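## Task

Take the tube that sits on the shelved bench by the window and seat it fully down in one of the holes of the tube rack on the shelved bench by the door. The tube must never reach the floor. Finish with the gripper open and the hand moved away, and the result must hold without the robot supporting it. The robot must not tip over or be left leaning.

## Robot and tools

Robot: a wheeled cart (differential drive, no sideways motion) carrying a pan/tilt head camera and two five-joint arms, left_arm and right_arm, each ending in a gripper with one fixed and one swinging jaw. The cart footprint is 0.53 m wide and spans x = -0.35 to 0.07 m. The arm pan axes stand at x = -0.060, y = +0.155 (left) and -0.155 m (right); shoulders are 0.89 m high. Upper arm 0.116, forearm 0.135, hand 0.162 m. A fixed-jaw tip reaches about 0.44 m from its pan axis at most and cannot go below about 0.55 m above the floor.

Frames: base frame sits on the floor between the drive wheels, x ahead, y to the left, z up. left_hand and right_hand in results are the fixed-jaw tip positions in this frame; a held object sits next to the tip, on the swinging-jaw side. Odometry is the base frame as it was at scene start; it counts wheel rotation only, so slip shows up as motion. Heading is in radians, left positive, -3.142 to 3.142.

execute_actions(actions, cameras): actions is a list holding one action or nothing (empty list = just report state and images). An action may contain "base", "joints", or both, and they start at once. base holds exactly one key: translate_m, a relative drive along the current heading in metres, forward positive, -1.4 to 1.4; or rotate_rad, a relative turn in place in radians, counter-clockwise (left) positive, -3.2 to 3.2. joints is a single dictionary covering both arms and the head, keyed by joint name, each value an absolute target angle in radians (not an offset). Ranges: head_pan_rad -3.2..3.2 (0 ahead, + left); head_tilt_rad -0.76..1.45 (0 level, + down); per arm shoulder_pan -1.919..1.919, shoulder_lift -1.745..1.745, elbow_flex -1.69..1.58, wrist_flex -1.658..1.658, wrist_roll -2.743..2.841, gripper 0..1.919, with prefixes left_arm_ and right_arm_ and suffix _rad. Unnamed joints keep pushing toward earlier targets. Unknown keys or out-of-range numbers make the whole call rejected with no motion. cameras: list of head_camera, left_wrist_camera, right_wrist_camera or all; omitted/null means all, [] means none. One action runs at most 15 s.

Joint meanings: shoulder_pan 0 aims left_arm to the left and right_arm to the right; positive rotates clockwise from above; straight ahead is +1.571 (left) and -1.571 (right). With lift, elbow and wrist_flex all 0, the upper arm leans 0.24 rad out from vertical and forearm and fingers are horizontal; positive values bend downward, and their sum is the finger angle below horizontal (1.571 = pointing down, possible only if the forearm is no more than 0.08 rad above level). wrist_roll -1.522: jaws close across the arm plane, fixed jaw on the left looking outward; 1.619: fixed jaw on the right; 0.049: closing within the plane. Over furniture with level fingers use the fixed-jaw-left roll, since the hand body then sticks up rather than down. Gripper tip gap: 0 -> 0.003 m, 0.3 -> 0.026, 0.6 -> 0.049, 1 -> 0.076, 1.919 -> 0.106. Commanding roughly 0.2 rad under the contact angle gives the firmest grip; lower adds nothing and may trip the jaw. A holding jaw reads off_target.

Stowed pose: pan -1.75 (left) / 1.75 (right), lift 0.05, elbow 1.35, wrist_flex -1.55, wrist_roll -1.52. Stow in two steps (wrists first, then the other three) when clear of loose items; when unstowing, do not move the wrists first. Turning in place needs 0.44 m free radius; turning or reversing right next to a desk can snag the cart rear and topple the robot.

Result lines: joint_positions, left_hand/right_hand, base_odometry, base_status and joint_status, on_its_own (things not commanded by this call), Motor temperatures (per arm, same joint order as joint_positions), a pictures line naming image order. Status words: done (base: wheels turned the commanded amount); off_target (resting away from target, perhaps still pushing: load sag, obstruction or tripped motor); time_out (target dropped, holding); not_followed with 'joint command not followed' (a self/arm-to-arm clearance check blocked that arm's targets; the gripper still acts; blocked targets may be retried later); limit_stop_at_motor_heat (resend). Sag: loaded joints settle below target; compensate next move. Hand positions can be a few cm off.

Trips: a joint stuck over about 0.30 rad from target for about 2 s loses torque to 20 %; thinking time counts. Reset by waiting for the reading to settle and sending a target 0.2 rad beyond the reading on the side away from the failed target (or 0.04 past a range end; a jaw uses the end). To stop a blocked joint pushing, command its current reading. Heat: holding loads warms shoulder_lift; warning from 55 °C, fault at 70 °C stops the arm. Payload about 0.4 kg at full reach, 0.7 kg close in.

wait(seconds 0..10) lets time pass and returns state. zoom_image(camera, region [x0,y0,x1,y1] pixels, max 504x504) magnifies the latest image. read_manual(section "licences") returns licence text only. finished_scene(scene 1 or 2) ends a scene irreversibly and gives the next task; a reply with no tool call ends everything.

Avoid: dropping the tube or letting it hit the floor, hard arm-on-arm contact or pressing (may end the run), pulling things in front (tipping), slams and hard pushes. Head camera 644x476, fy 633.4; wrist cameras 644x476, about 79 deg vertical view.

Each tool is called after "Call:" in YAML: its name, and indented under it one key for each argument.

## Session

Call:
execute_actions:
  actions: []

Scene clock: 0.00 s.
Motor temperatures (°C, as the motors report them): left_arm=[27 29 27 27 30] | right_arm=[29 30 28 25 26]
base_odometry: x=+0.000 y=+0.000 heading=+0.000 (m, m, rad; odometry frame)
base_status: not commanded
joint_positions: head_pan_rad=-0.007 head_tilt_rad=-0.014 left_arm_shoulder_pan_rad=-1.766 left_arm_shoulder_lift_rad=+0.033 left_arm_elbow_flex_rad=+1.313 left_arm_wrist_flex_rad=-1.483 left_arm_wrist_roll_rad=-1.496 left_arm_gripper_rad=+1.920 right_arm_shoulder_pan_rad=+1.778 right_arm_shoulder_lift_rad=+0.073 right_arm_elbow_flex_rad=+1.292 right_arm_wrist_flex_rad=-1.633 right_arm_wrist_roll_rad=-1.551 right_arm_gripper_rad=+1.920
joint_status: not commanded
left_hand: x=-0.3100 y=+0.0978 z=+0.8966 quat_wxyz=(-0.063, -0.653, -0.073, +0.751) (m; base frame)
right_hand: x=-0.3102 y=-0.1104 z=+0.9158 quat_wxyz=(-0.071, +0.602, -0.071, -0.792) (m; base frame)
pictures: head_camera, left_wrist_camera, right_wrist_camera
Images, in order (width x height): head_camera 644x476, left_wrist_camera 644x476, right_wrist_camera 644x476.

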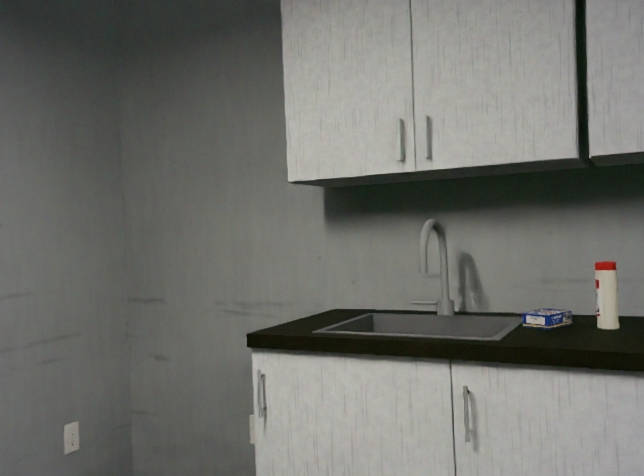

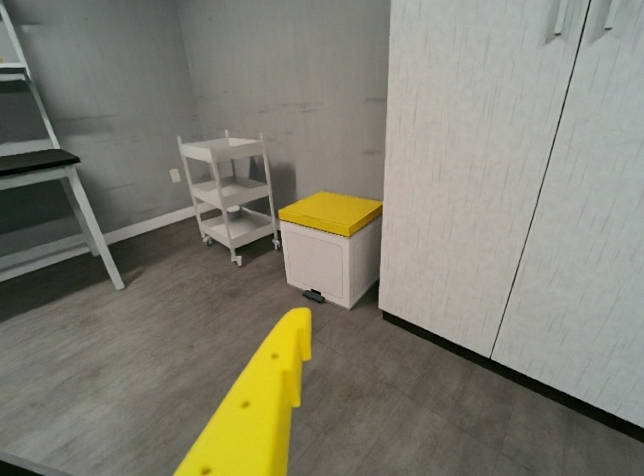

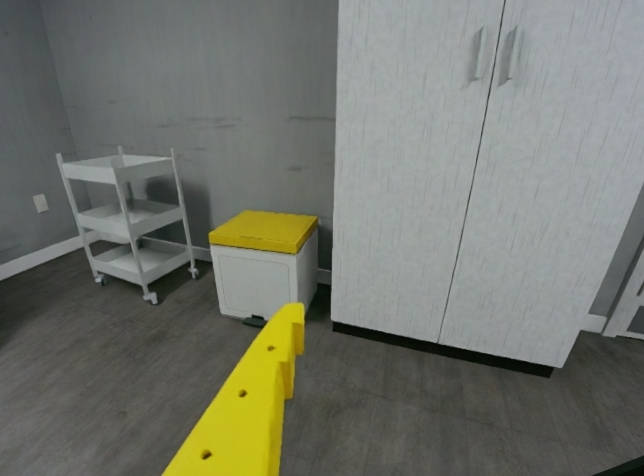

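Call:
execute_actions:
  actions:
    - {"base": {"rotate_rad": -1.6}, "joints": {"head_pan_rad": 0.0, "head_tilt_rad": 0.25, "right_arm_shoulder_pan_rad": -0.6, "right_arm_shoulder_lift_rad": -0.3, "right_arm_elbow_flex_rad": 0.6}}
  cameras: ["head_camera", "left_wrist_camera"]

Scene clock: 17.90 s.
Motor temperatures (°C, as the motors report them): left_arm=[27 29 27 27 30] | right_arm=[29 30 28 25 26]
base_odometry: x=-0.001 y=+0.000 heading=-1.599 (m, m, rad; odometry frame)
base_status: done
joint_positions: head_pan_rad=-0.007 head_tilt_rad=+0.243 left_arm_shoulder_pan_rad=-1.766 left_arm_shoulder_lift_rad=+0.033 left_arm_elbow_flex_rad=+1.313 left_arm_wrist_flex_rad=-1.483 left_arm_wrist_roll_rad=-1.496 left_arm_gripper_rad=+1.920 right_arm_shoulder_pan_rad=-0.594 right_arm_shoulder_lift_rad=-0.268 right_arm_elbow_flex_rad=+0.630 right_arm_wrist_flex_rad=-1.633 right_arm_wrist_roll_rad=-1.551 right_arm_gripper_rad=+1.920
joint_status: all done
left_hand: x=-0.3100 y=+0.0978 z=+0.8966 quat_wxyz=(-0.063, -0.653, -0.073, +0.751) (m; base frame)
right_hand: x=+0.0601 y=-0.3191 z=+1.1203 quat_wxyz=(+0.880, +0.072, +0.131, -0.451) (m; base frame)
pictures: head_camera, left_wrist_camera
Images, in order (width x height): head_camera 644x476, left_wrist_camera 644x476.

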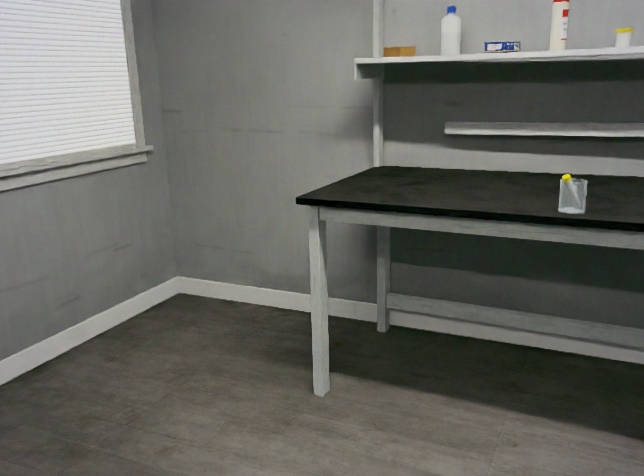

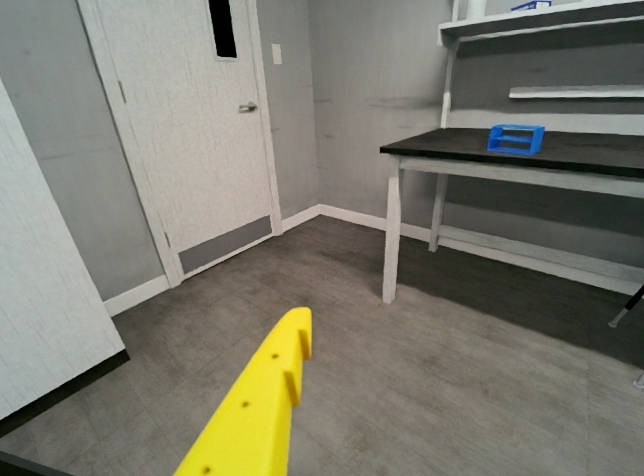

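Call:
zoom_image:
  camera: "head_camera"
  region: [524, 155, 624, 230]

Region (524, 155, 624, 230) of head_camera's 644x476 image, scaled by 5.040; it fills the top 378 rows of this view, and the rest is white.

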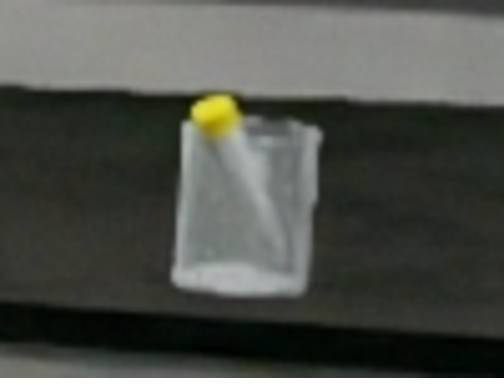

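Call:
execute_actions:
  actions:
    - {"base": {"rotate_rad": -0.33}, "joints": {"right_arm_wrist_flex_rad": -0.45, "right_arm_gripper_rad": 0.75}}
  cameras: ["head_camera", "left_wrist_camera"]

Call:
execute_actions:
  actions:
    - {"base": {"translate_m": 1.4}, "joints": {"head_pan_rad": -0.2, "head_tilt_rad": 0.5, "left_arm_shoulder_pan_rad": 1.88, "left_arm_shoulder_lift_rad": 0.1, "left_arm_elbow_flex_rad": 0.94, "right_arm_shoulder_pan_rad": -1.3}}
  cameras: ["head_camera", "right_wrist_camera"]

Scene clock: 68.77 s.
Motor temperatures (°C, as the motors report them): left_arm=[27 29 27 27 30] | right_arm=[29 30 29 25 26]
base_odometry: x=-0.001 y=+0.001 heading=-1.928 (m, m, rad; odometry frame)
base_status: done
joint_positions: head_pan_rad=-0.007 head_tilt_rad=+0.243 left_arm_shoulder_pan_rad=-1.766 left_arm_shoulder_lift_rad=+0.033 left_arm_elbow_flex_rad=+1.313 left_arm_wrist_flex_rad=-1.483 left_arm_wrist_roll_rad=-1.496 left_arm_gripper_rad=+1.920 right_arm_shoulder_pan_rad=-0.595 right_arm_shoulder_lift_rad=-0.268 right_arm_elbow_flex_rad=+0.630 right_arm_wrist_flex_rad=-0.456 right_arm_wrist_roll_rad=-1.551 right_arm_gripper_rad=+0.756
joint_status: all done
left_hand: x=-0.3100 y=+0.0978 z=+0.8966 quat_wxyz=(-0.063, -0.653, -0.073, +0.751) (m; base frame)
right_hand: x=+0.1233 y=-0.4118 z=+0.9819 quat_wxyz=(+0.658, +0.324, +0.590, -0.337) (m; base frame)
pictures: head_camera, left_wrist_camera
Images, in order (width x height): head_camera 644x476, left_wrist_camera 644x476.

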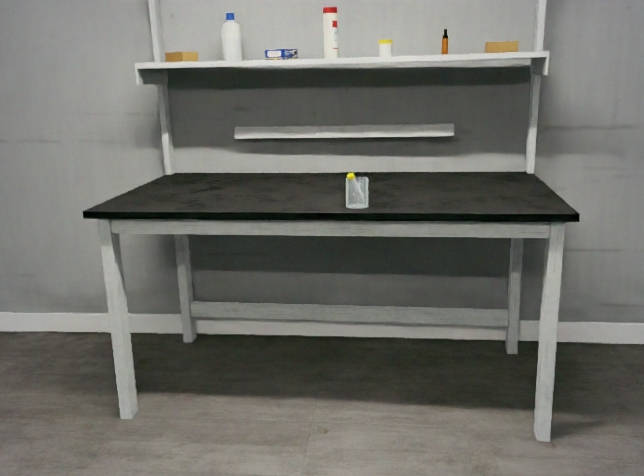

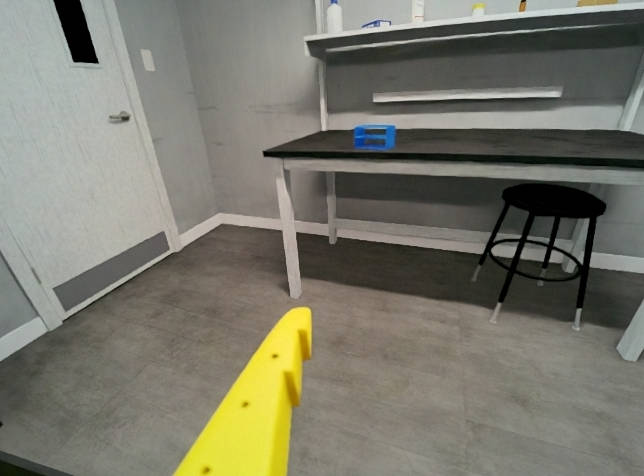

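Scene clock: 76.60 s.
Motor temperatures (°C, as the motors report them): left_arm=[27 29 27 27 30] | right_arm=[29 30 29 25 26]
base_odometry: x=-0.490 y=-1.311 heading=-1.925 (m, m, rad; odometry frame)
base_status: done
joint_positions: head_pan_rad=-0.190 head_tilt_rad=+0.494 left_arm_shoulder_pan_rad=+1.871 left_arm_shoulder_lift_rad=+0.104 left_arm_elbow_flex_rad=+0.969 left_arm_wrist_flex_rad=-1.483 left_arm_wrist_roll_rad=-1.496 left_arm_gripper_rad=+1.920 right_arm_shoulder_pan_rad=-1.295 right_arm_shoulder_lift_rad=-0.268 right_arm_elbow_flex_rad=+0.630 right_arm_wrist_flex_rad=-0.456 right_arm_wrist_roll_rad=-1.551 right_arm_gripper_rad=+0.756
joint_status: all done
left_hand: x=+0.2157 y=+0.0776 z=+0.9505 quat_wxyz=(+0.825, +0.075, +0.543, -0.136) (m; base frame)
right_hand: x=+0.2456 y=-0.2335 z=+0.9819 quat_wxyz=(+0.734, +0.102, +0.666, -0.091) (m; base frame)
pictures: head_camera, right_wrist_camera
Images, in order (width x height): head_camera 644x476, right_wrist_camera 644x476.

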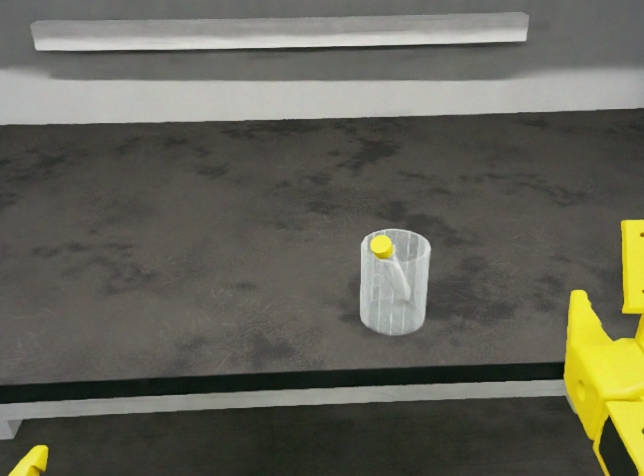

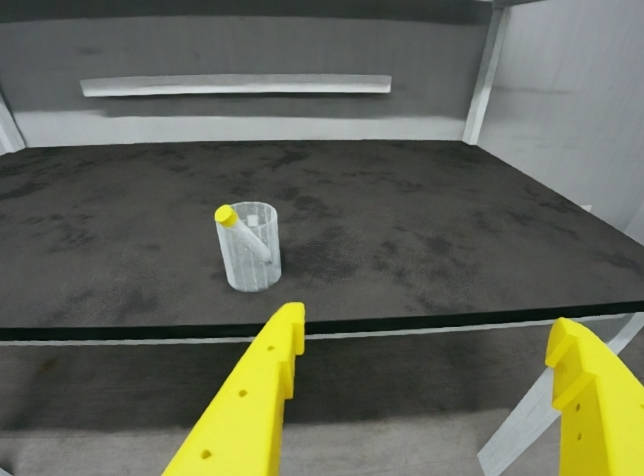

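Call:
zoom_image:
  camera: "head_camera"
  region: [335, 215, 465, 345]

Call:
zoom_image:
  camera: "right_wrist_camera"
  region: [190, 185, 310, 305]

Region (335, 215, 465, 345) of head_camera's 644x476 image, scaled by 3.877.

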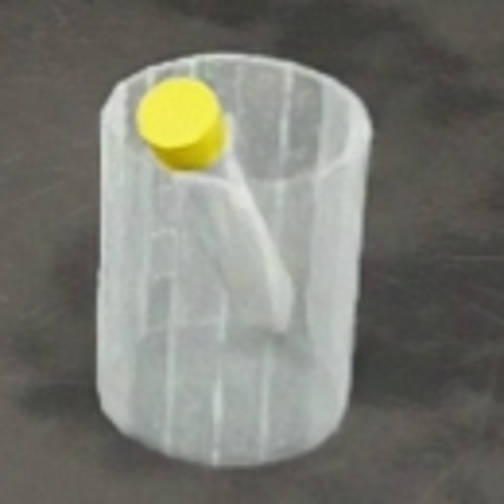

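Region (190, 185, 310, 305) of right_wrist_camera's 644x476 image, scaled by 4.200.

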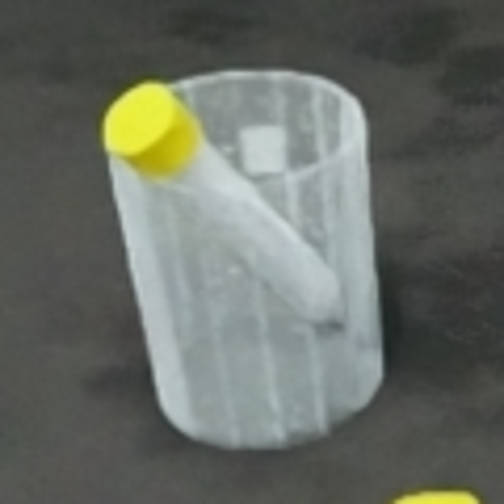

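Call:
execute_actions:
  actions:
    - {"base": {"rotate_rad": -0.443}, "joints": {"head_pan_rad": 0.1, "head_tilt_rad": 0.6, "left_arm_shoulder_pan_rad": 1.857, "left_arm_shoulder_lift_rad": -0.14, "left_arm_elbow_flex_rad": 0.47, "left_arm_wrist_flex_rad": -0.19, "left_arm_wrist_roll_rad": -1.498, "left_arm_gripper_rad": 0.55, "right_arm_shoulder_pan_rad": -1.75, "right_arm_shoulder_lift_rad": -0.72, "right_arm_elbow_flex_rad": 1.32, "right_arm_wrist_flex_rad": -0.70, "right_arm_wrist_roll_rad": -2.7, "right_arm_gripper_rad": 1.2}}

Scene clock: 198.23 s.
Motor temperatures (°C, as the motors report them): left_arm=[27 29 27 27 30] | right_arm=[29 30 29 25 26]
base_odometry: x=-0.490 y=-1.310 heading=-2.367 (m, m, rad; odometry frame)
base_status: done
joint_positions: head_pan_rad=+0.090 head_tilt_rad=+0.594 left_arm_shoulder_pan_rad=+1.865 left_arm_shoulder_lift_rad=-0.100 left_arm_elbow_flex_rad=+0.511 left_arm_wrist_flex_rad=-0.194 left_arm_wrist_roll_rad=-1.496 left_arm_gripper_rad=+0.560 right_arm_shoulder_pan_rad=-1.743 right_arm_shoulder_lift_rad=-0.696 right_arm_elbow_flex_rad=+1.328 right_arm_wrist_flex_rad=-0.680 right_arm_wrist_roll_rad=-2.691 right_arm_gripper_rad=+1.194
joint_status: all done
left_hand: x=+0.2575 y=+0.0667 z=+0.9248 quat_wxyz=(+0.619, +0.104, +0.772, -0.100) (m; base frame)
right_hand: x=+0.1874 y=-0.1088 z=+0.9375 quat_wxyz=(+0.567, +0.330, +0.606, +0.450) (m; base frame)
pictures: head_camera, left_wrist_camera, right_wrist_camera
Images, in order (width x height): head_camera 644x476, left_wrist_camera 644x476, right_wrist_camera 644x476.

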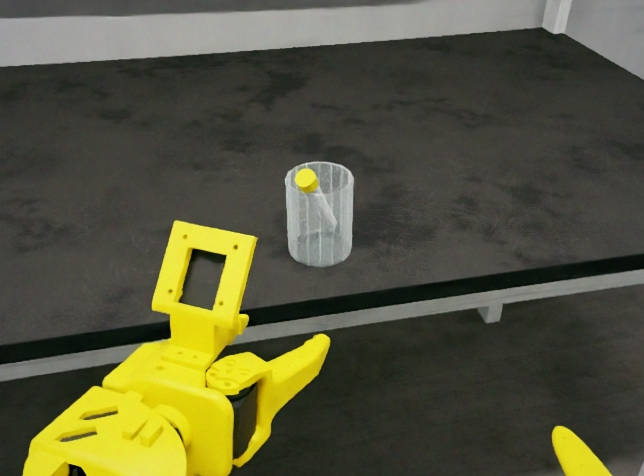

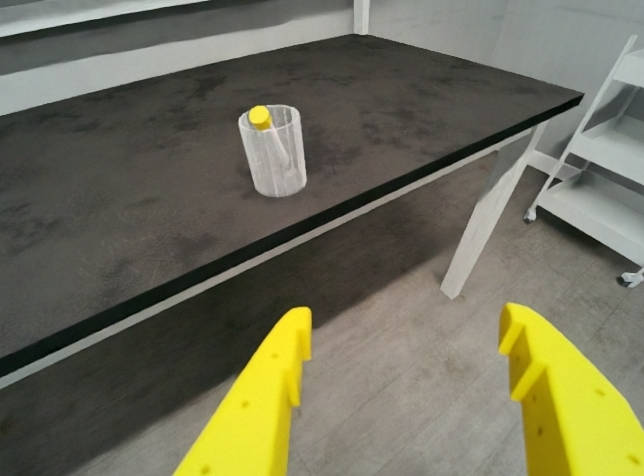

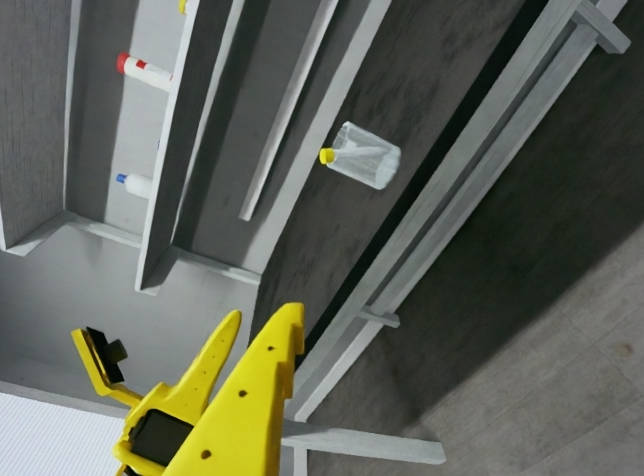

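Call:
execute_actions:
  actions:
    - {"base": {"translate_m": 0.27}, "joints": {"head_pan_rad": 0.15, "head_tilt_rad": 0.85, "right_arm_shoulder_pan_rad": -1.9, "right_arm_wrist_flex_rad": -0.95}}

Scene clock: 215.67 s.
Motor temperatures (°C, as the motors report them): left_arm=[27 29 27 27 30] | right_arm=[29 30 29 25 26]
base_odometry: x=-0.683 y=-1.499 heading=-2.369 (m, m, rad; odometry frame)
base_status: done
joint_positions: head_pan_rad=+0.140 head_tilt_rad=+0.845 left_arm_shoulder_pan_rad=+1.865 left_arm_shoulder_lift_rad=-0.100 left_arm_elbow_flex_rad=+0.511 left_arm_wrist_flex_rad=-0.194 left_arm_wrist_roll_rad=-1.496 left_arm_gripper_rad=+0.560 right_arm_shoulder_pan_rad=-1.885 right_arm_shoulder_lift_rad=-0.696 right_arm_elbow_flex_rad=+1.328 right_arm_wrist_flex_rad=-0.930 right_arm_wrist_roll_rad=-2.691 right_arm_gripper_rad=+1.195
joint_status: all done
joint sent to its limit — the command would take right_arm_shoulder_pan_rad past its lower limit, so that joint was sent only as far as its limit.
left_hand: x=+0.2575 y=+0.0667 z=+0.9248 quat_wxyz=(+0.619, +0.104, +0.772, -0.100) (m; base frame)
right_hand: x=+0.1701 y=-0.0768 z=+0.9767 quat_wxyz=(+0.593, +0.246, +0.541, +0.543) (m; base frame)
pictures: head_camera, left_wrist_camera, right_wrist_camera
Images, in order (width x height): head_camera 644x476, left_wrist_camera 644x476, right_wrist_camera 644x476.

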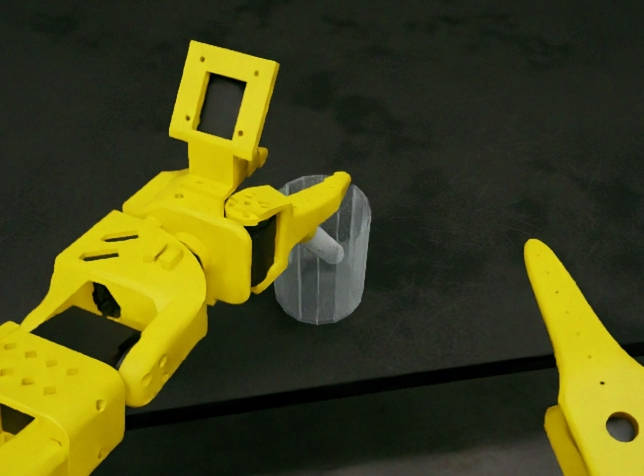

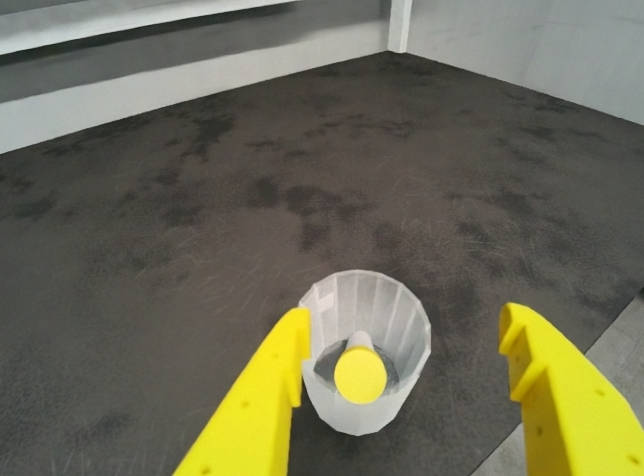

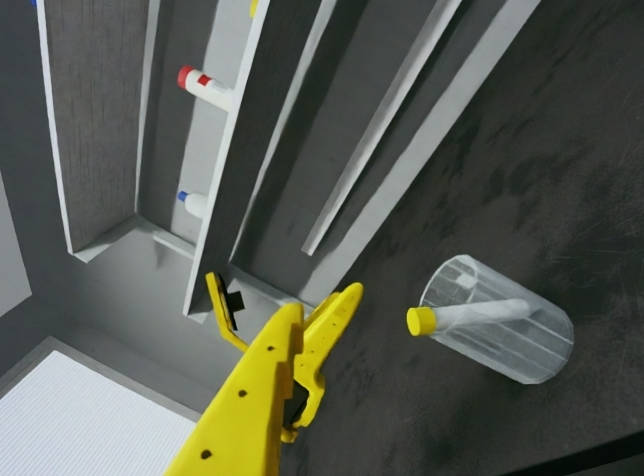

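Call:
execute_actions:
  actions:
    - {"joints": {"left_arm_shoulder_pan_rad": 1.85, "left_arm_shoulder_lift_rad": 0.143, "left_arm_elbow_flex_rad": 0.526, "left_arm_wrist_flex_rad": -0.488, "right_arm_shoulder_pan_rad": -1.885}}

Scene clock: 234.97 s.
Motor temperatures (°C, as the motors report them): left_arm=[27 29 28 27 30] | right_arm=[29 30 29 25 26]
base_odometry: x=-0.683 y=-1.499 heading=-2.369 (m, m, rad; odometry frame)
base_status: not commanded
joint_positions: head_pan_rad=+0.140 head_tilt_rad=+0.845 left_arm_shoulder_pan_rad=+1.859 left_arm_shoulder_lift_rad=+0.153 left_arm_elbow_flex_rad=+0.531 left_arm_wrist_flex_rad=-0.470 left_arm_wrist_roll_rad=-1.496 left_arm_gripper_rad=+0.560 right_arm_shoulder_pan_rad=-1.885 right_arm_shoulder_lift_rad=-0.696 right_arm_elbow_flex_rad=+1.328 right_arm_wrist_flex_rad=-0.930 right_arm_wrist_roll_rad=-2.691 right_arm_gripper_rad=+1.195
joint_status: all done
left_hand: x=+0.2680 y=+0.0657 z=+0.8854 quat_wxyz=(+0.620, +0.102, +0.772, -0.098) (m; base frame)
right_hand: x=+0.1701 y=-0.0768 z=+0.9767 quat_wxyz=(+0.593, +0.246, +0.541, +0.543) (m; base frame)
pictures: head_camera, left_wrist_camera, right_wrist_camera
Images, in order (width x height): head_camera 644x476, left_wrist_camera 644x476, right_wrist_camera 644x476.

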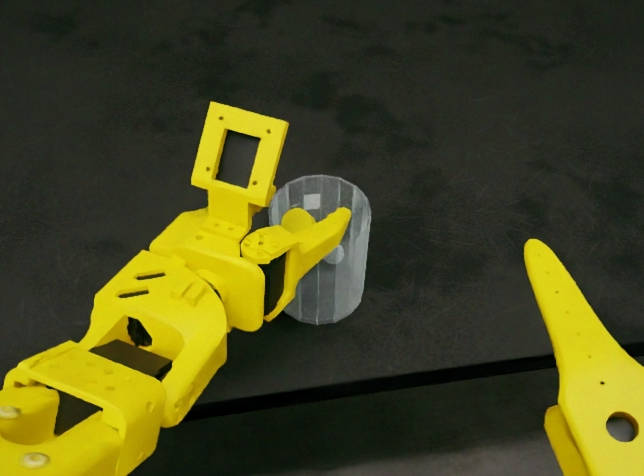

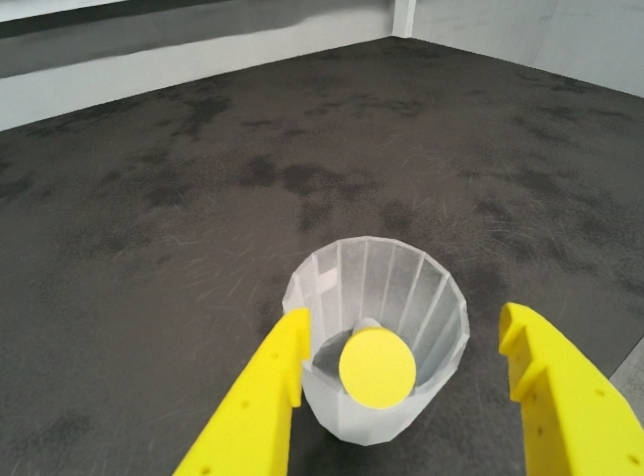

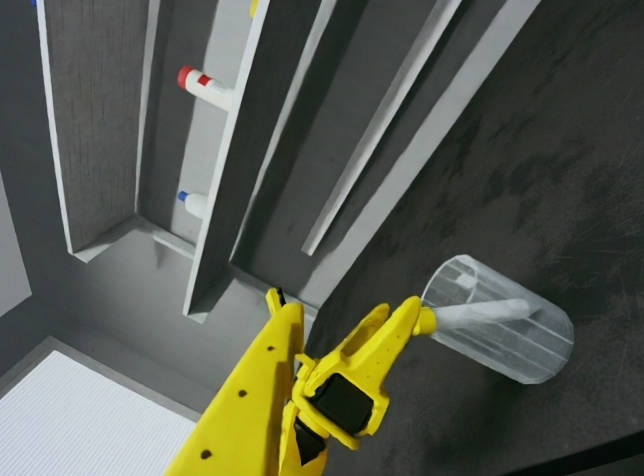

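Call:
execute_actions:
  actions:
    - {"joints": {"left_arm_shoulder_pan_rad": 1.882, "left_arm_shoulder_lift_rad": 0.258, "left_arm_wrist_flex_rad": -0.603, "left_arm_gripper_rad": 0.42}}

Scene clock: 251.87 s.
Motor temperatures (°C, as the motors report them): left_arm=[27 29 28 27 30] | right_arm=[29 30 29 25 26]
base_odometry: x=-0.683 y=-1.499 heading=-2.369 (m, m, rad; odometry frame)
base_status: not commanded
joint_positions: head_pan_rad=+0.140 head_tilt_rad=+0.845 left_arm_shoulder_pan_rad=+1.873 left_arm_shoulder_lift_rad=+0.268 left_arm_elbow_flex_rad=+0.531 left_arm_wrist_flex_rad=-0.585 left_arm_wrist_roll_rad=-1.496 left_arm_gripper_rad=+0.431 right_arm_shoulder_pan_rad=-1.885 right_arm_shoulder_lift_rad=-0.696 right_arm_elbow_flex_rad=+1.328 right_arm_wrist_flex_rad=-0.930 right_arm_wrist_roll_rad=-2.691 right_arm_gripper_rad=+1.195
joint_status: all done
left_hand: x=+0.2686 y=+0.0606 z=+0.8677 quat_wxyz=(+0.619, +0.107, +0.771, -0.103) (m; base frame)
right_hand: x=+0.1701 y=-0.0768 z=+0.9767 quat_wxyz=(+0.593, +0.246, +0.541, +0.543) (m; base frame)
pictures: head_camera, left_wrist_camera, right_wrist_camera
Images, in order (width x height): head_camera 644x476, left_wrist_camera 644x476, right_wrist_camera 644x476.

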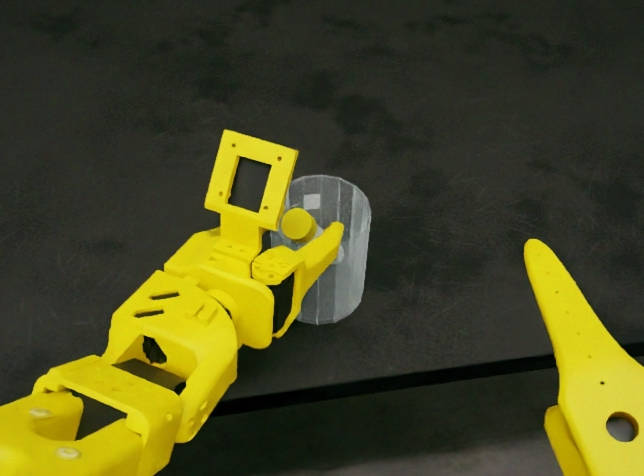

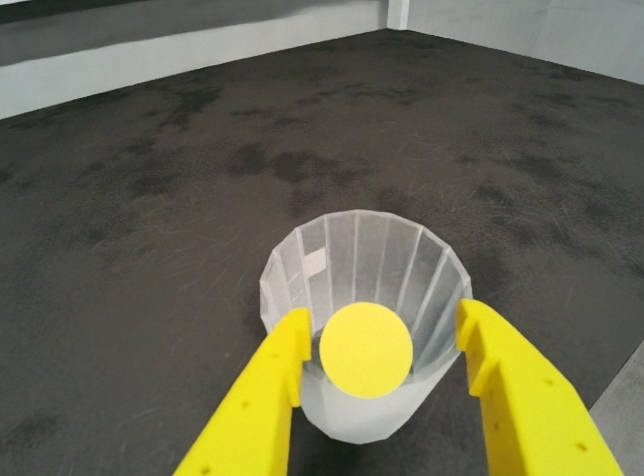

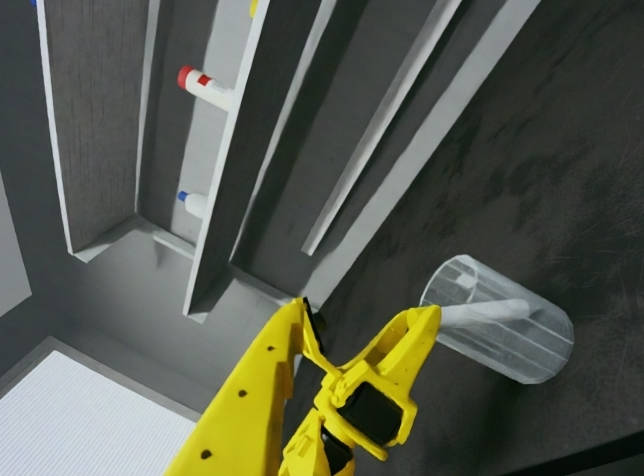

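Call:
execute_actions:
  actions:
    - {"joints": {"left_arm_shoulder_lift_rad": 0.276, "left_arm_gripper_rad": 0.33}}

Scene clock: 261.63 s.
Motor temperatures (°C, as the motors report them): left_arm=[27 29 28 27 30] | right_arm=[29 30 29 25 26]
base_odometry: x=-0.683 y=-1.499 heading=-2.369 (m, m, rad; odometry frame)
base_status: not commanded
joint_positions: head_pan_rad=+0.140 head_tilt_rad=+0.845 left_arm_shoulder_pan_rad=+1.873 left_arm_shoulder_lift_rad=+0.286 left_arm_elbow_flex_rad=+0.531 left_arm_wrist_flex_rad=-0.585 left_arm_wrist_roll_rad=-1.496 left_arm_gripper_rad=+0.341 right_arm_shoulder_pan_rad=-1.885 right_arm_shoulder_lift_rad=-0.696 right_arm_elbow_flex_rad=+1.328 right_arm_wrist_flex_rad=-0.930 right_arm_wrist_roll_rad=-2.691 right_arm_gripper_rad=+1.195
joint_status: all done
left_hand: x=+0.2681 y=+0.0608 z=+0.8620 quat_wxyz=(+0.612, +0.108, +0.777, -0.102) (m; base frame)
right_hand: x=+0.1701 y=-0.0768 z=+0.9767 quat_wxyz=(+0.593, +0.246, +0.541, +0.543) (m; base frame)
pictures: head_camera, left_wrist_camera, right_wrist_camera
Images, in order (width x height): head_camera 644x476, left_wrist_camera 644x476, right_wrist_camera 644x476.

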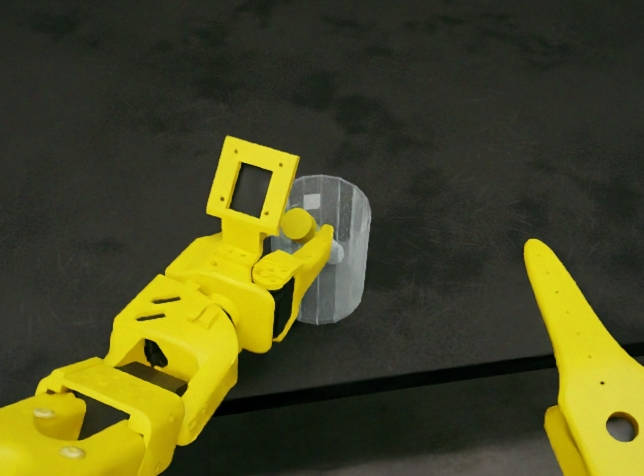

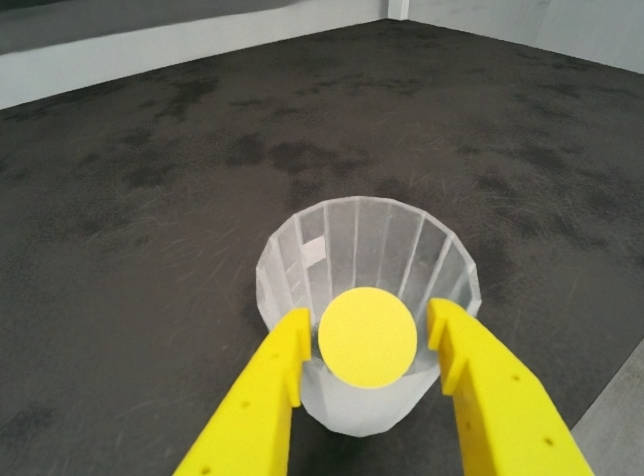

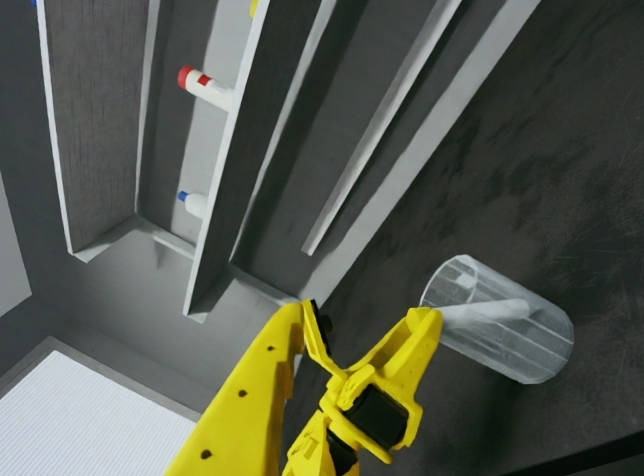

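Call:
zoom_image:
  camera: "head_camera"
  region: [250, 170, 390, 310]

Call:
zoom_image:
  camera: "right_wrist_camera"
  region: [370, 250, 520, 400]

Call:
zoom_image:
  camera: "left_wrist_camera"
  region: [270, 260, 470, 440]

Region (250, 170, 390, 310) of head_camera's 644x476 image, scaled by 3.600.

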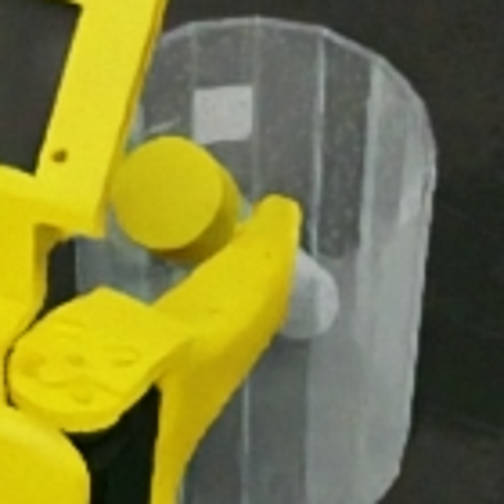

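Region (370, 250, 520, 400) of right_wrist_camera's 644x476 image, scaled by 3.360.

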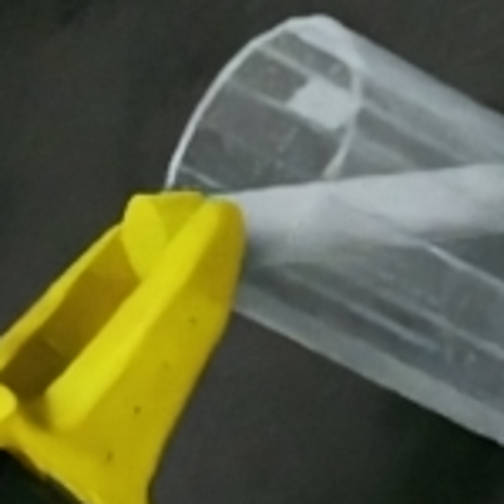

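Region (270, 260, 470, 440) of left_wrist_camera's 644x476 image, scaled by 2.520; it fills the top 454 rows of this view, and the rest is white.

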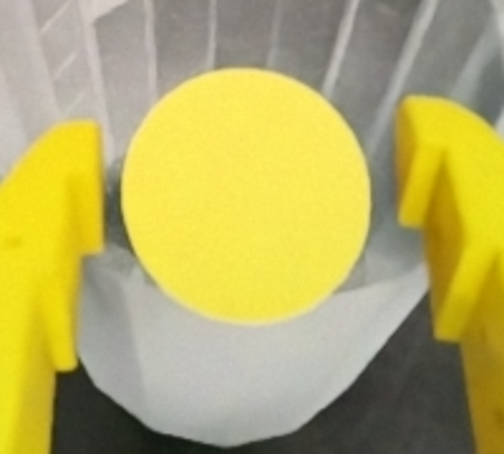

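Call:
execute_actions:
  actions:
    - {"joints": {"left_arm_shoulder_pan_rad": 1.888, "left_arm_gripper_rad": 0.06}}

Scene clock: 275.10 s.
Motor temperatures (°C, as the motors report them): left_arm=[27 29 28 27 30] | right_arm=[29 30 29 25 26]
base_odometry: x=-0.683 y=-1.499 heading=-2.369 (m, m, rad; odometry frame)
base_status: not commanded
joint_positions: head_pan_rad=+0.140 head_tilt_rad=+0.845 left_arm_shoulder_pan_rad=+1.878 left_arm_shoulder_lift_rad=+0.286 left_arm_elbow_flex_rad=+0.531 left_arm_wrist_flex_rad=-0.585 left_arm_wrist_roll_rad=-1.496 left_arm_gripper_rad=+0.233 right_arm_shoulder_pan_rad=-1.885 right_arm_shoulder_lift_rad=-0.696 right_arm_elbow_flex_rad=+1.328 right_arm_wrist_flex_rad=-0.930 right_arm_wrist_roll_rad=-2.691 right_arm_gripper_rad=+1.195
joint_status: left_arm_gripper_rad off_target (ended at +0.233, target +0.060); the others done
left_hand: x=+0.2677 y=+0.0593 z=+0.8620 quat_wxyz=(+0.612, +0.110, +0.776, -0.103) (m; base frame)
right_hand: x=+0.1701 y=-0.0768 z=+0.9767 quat_wxyz=(+0.593, +0.246, +0.541, +0.543) (m; base frame)
pictures: head_camera, left_wrist_camera, right_wrist_camera
Images, in order (width x height): head_camera 644x476, left_wrist_camera 644x476, right_wrist_camera 644x476.

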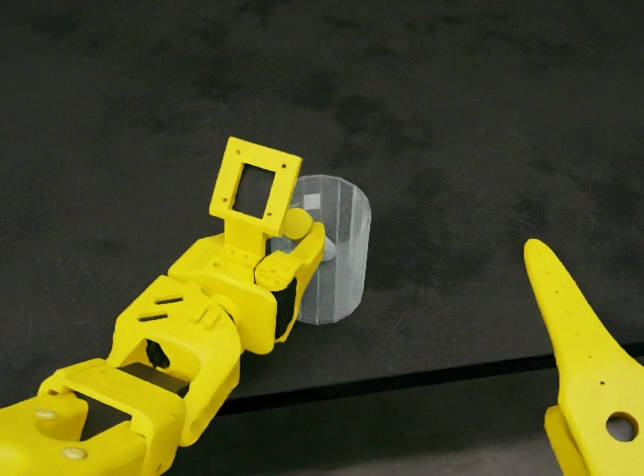

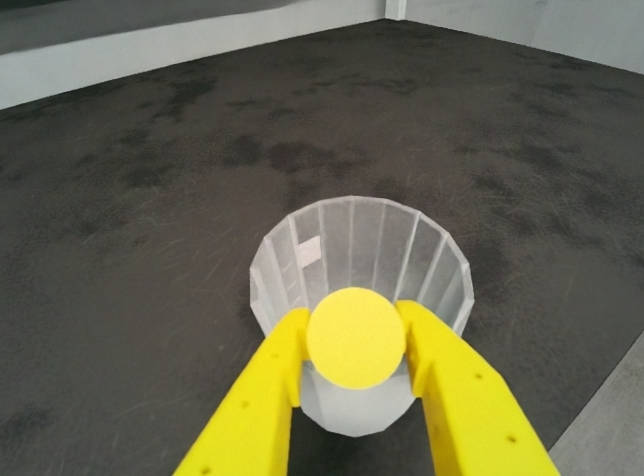

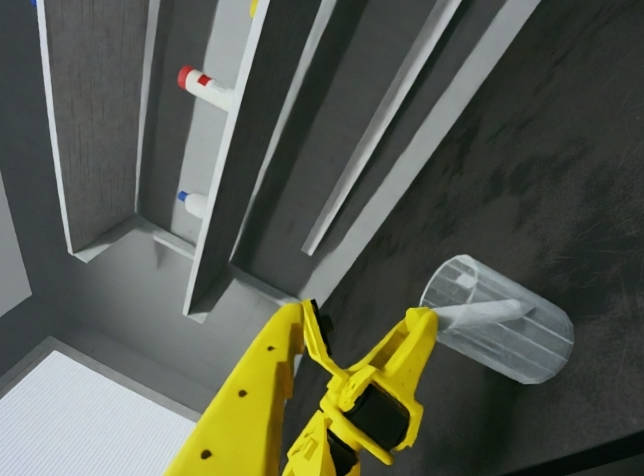

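Call:
execute_actions:
  actions:
    - {"joints": {"left_arm_shoulder_lift_rad": -0.06, "left_arm_wrist_flex_rad": -0.26, "left_arm_gripper_rad": 0.035}}

Scene clock: 296.13 s.
Motor temperatures (°C, as the motors report them): left_arm=[27 29 28 27 30] | right_arm=[29 30 29 25 26]
base_odometry: x=-0.683 y=-1.499 heading=-2.369 (m, m, rad; odometry frame)
base_status: not commanded
joint_positions: head_pan_rad=+0.140 head_tilt_rad=+0.845 left_arm_shoulder_pan_rad=+1.878 left_arm_shoulder_lift_rad=-0.013 left_arm_elbow_flex_rad=+0.532 left_arm_wrist_flex_rad=-0.263 left_arm_wrist_roll_rad=-1.496 left_arm_gripper_rad=+0.233 right_arm_shoulder_pan_rad=-1.885 right_arm_shoulder_lift_rad=-0.696 right_arm_elbow_flex_rad=+1.328 right_arm_wrist_flex_rad=-0.930 right_arm_wrist_roll_rad=-2.691 right_arm_gripper_rad=+1.195
joint_status: left_arm_gripper_rad off_target (ended at +0.233, target +0.035); the others done
left_hand: x=+0.2587 y=+0.0621 z=+0.9033 quat_wxyz=(+0.602, +0.111, +0.784, -0.101) (m; base frame)
right_hand: x=+0.1701 y=-0.0768 z=+0.9767 quat_wxyz=(+0.593, +0.246, +0.541, +0.543) (m; base frame)
pictures: head_camera, left_wrist_camera, right_wrist_camera
Images, in order (width x height): head_camera 644x476, left_wrist_camera 644x476, right_wrist_camera 644x476.

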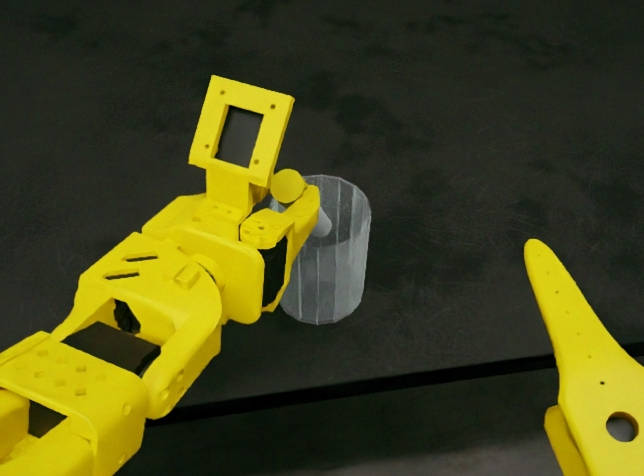

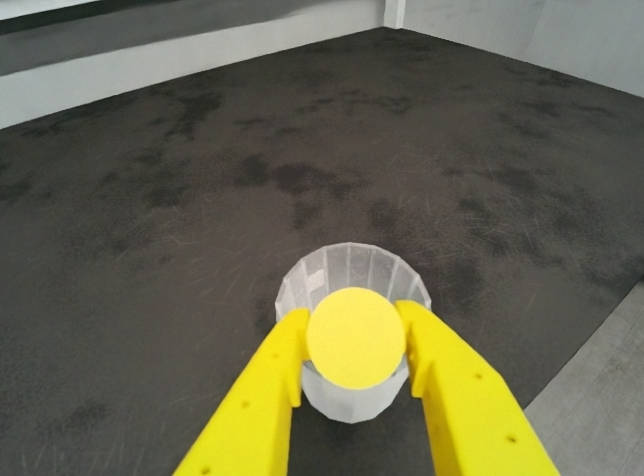

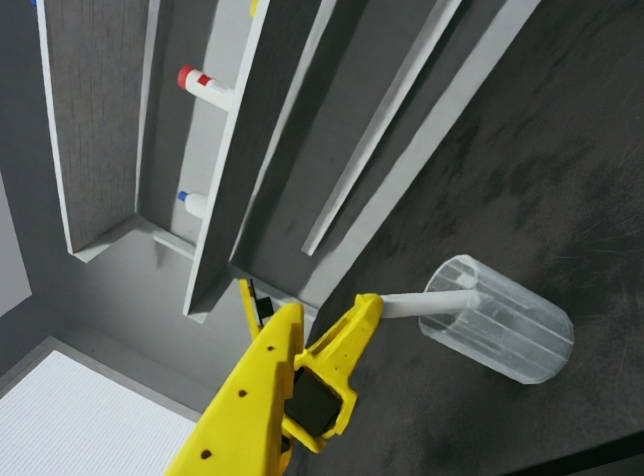

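Call:
execute_actions:
  actions:
    - {"joints": {"left_arm_shoulder_lift_rad": -0.56, "left_arm_elbow_flex_rad": 0.40, "left_arm_wrist_flex_rad": 0.33, "head_tilt_rad": 0.7}}

Scene clock: 308.83 s.
Motor temperatures (°C, as the motors report them): left_arm=[27 29 28 27 30] | right_arm=[29 30 29 25 26]
base_odometry: x=-0.683 y=-1.499 heading=-2.369 (m, m, rad; odometry frame)
base_status: not commanded
joint_positions: head_pan_rad=+0.140 head_tilt_rad=+0.714 left_arm_shoulder_pan_rad=+1.878 left_arm_shoulder_lift_rad=-0.527 left_arm_elbow_flex_rad=+0.442 left_arm_wrist_flex_rad=+0.326 left_arm_wrist_roll_rad=-1.496 left_arm_gripper_rad=+0.233 right_arm_shoulder_pan_rad=-1.885 right_arm_shoulder_lift_rad=-0.696 right_arm_elbow_flex_rad=+1.328 right_arm_wrist_flex_rad=-0.930 right_arm_wrist_roll_rad=-2.691 right_arm_gripper_rad=+1.195
joint_status: all done
left_hand: x=+0.2167 y=+0.0754 z=+0.9833 quat_wxyz=(+0.608, +0.110, +0.779, -0.102) (m; base frame)
right_hand: x=+0.1701 y=-0.0768 z=+0.9767 quat_wxyz=(+0.593, +0.246, +0.541, +0.543) (m; base frame)
pictures: head_camera, left_wrist_camera, right_wrist_camera
Images, in order (width x height): head_camera 644x476, left_wrist_camera 644x476, right_wrist_camera 644x476.

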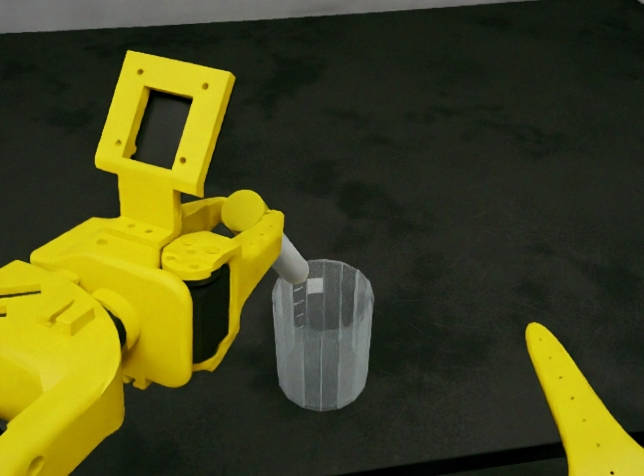

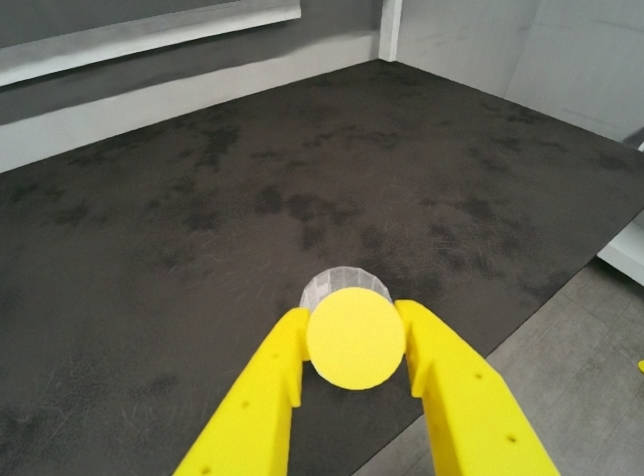

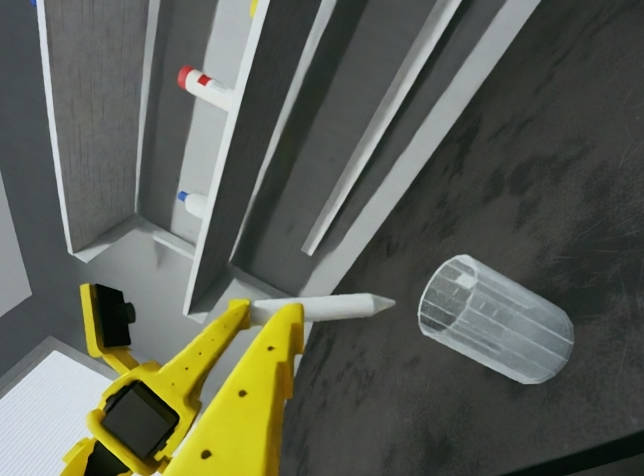

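Call:
execute_actions:
  actions:
    - {"base": {"translate_m": -0.45}, "joints": {"head_pan_rad": -2.77, "head_tilt_rad": 0.2}}
  cameras: ["head_camera", "left_wrist_camera"]

Scene clock: 350.27 s.
Motor temperatures (°C, as the motors report them): left_arm=[27 29 28 27 30] | right_arm=[29 30 29 25 26]
base_odometry: x=-0.361 y=-1.185 heading=-2.368 (m, m, rad; odometry frame)
base_status: done
joint_positions: head_pan_rad=-2.760 head_tilt_rad=+0.212 left_arm_shoulder_pan_rad=+1.879 left_arm_shoulder_lift_rad=-0.528 left_arm_elbow_flex_rad=+0.442 left_arm_wrist_flex_rad=+0.326 left_arm_wrist_roll_rad=-1.496 left_arm_gripper_rad=+0.233 right_arm_shoulder_pan_rad=-1.885 right_arm_shoulder_lift_rad=-0.696 right_arm_elbow_flex_rad=+1.328 right_arm_wrist_flex_rad=-0.930 right_arm_wrist_roll_rad=-2.691 right_arm_gripper_rad=+1.195
joint_status: all done
left_hand: x=+0.2164 y=+0.0751 z=+0.9837 quat_wxyz=(+0.609, +0.110, +0.779, -0.103) (m; base frame)
right_hand: x=+0.1701 y=-0.0768 z=+0.9767 quat_wxyz=(+0.593, +0.246, +0.541, +0.543) (m; base frame)
pictures: head_camera, left_wrist_camera
Images, in order (width x height): head_camera 644x476, left_wrist_camera 644x476.

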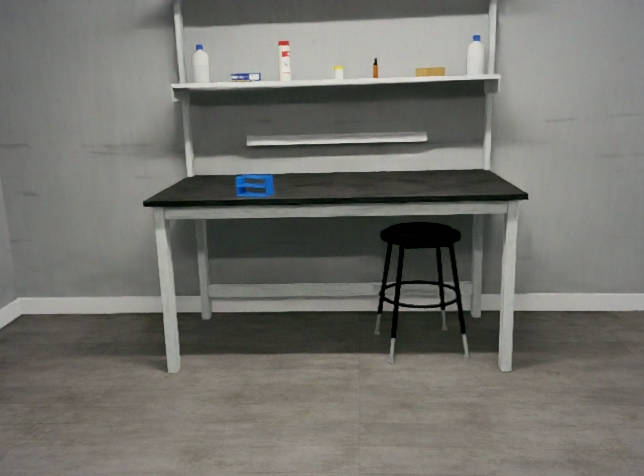

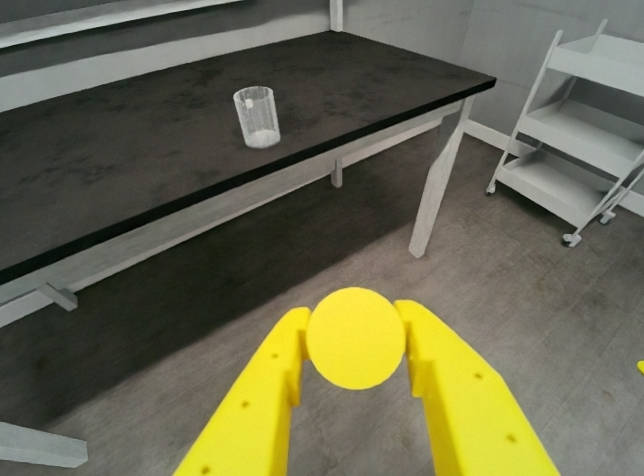

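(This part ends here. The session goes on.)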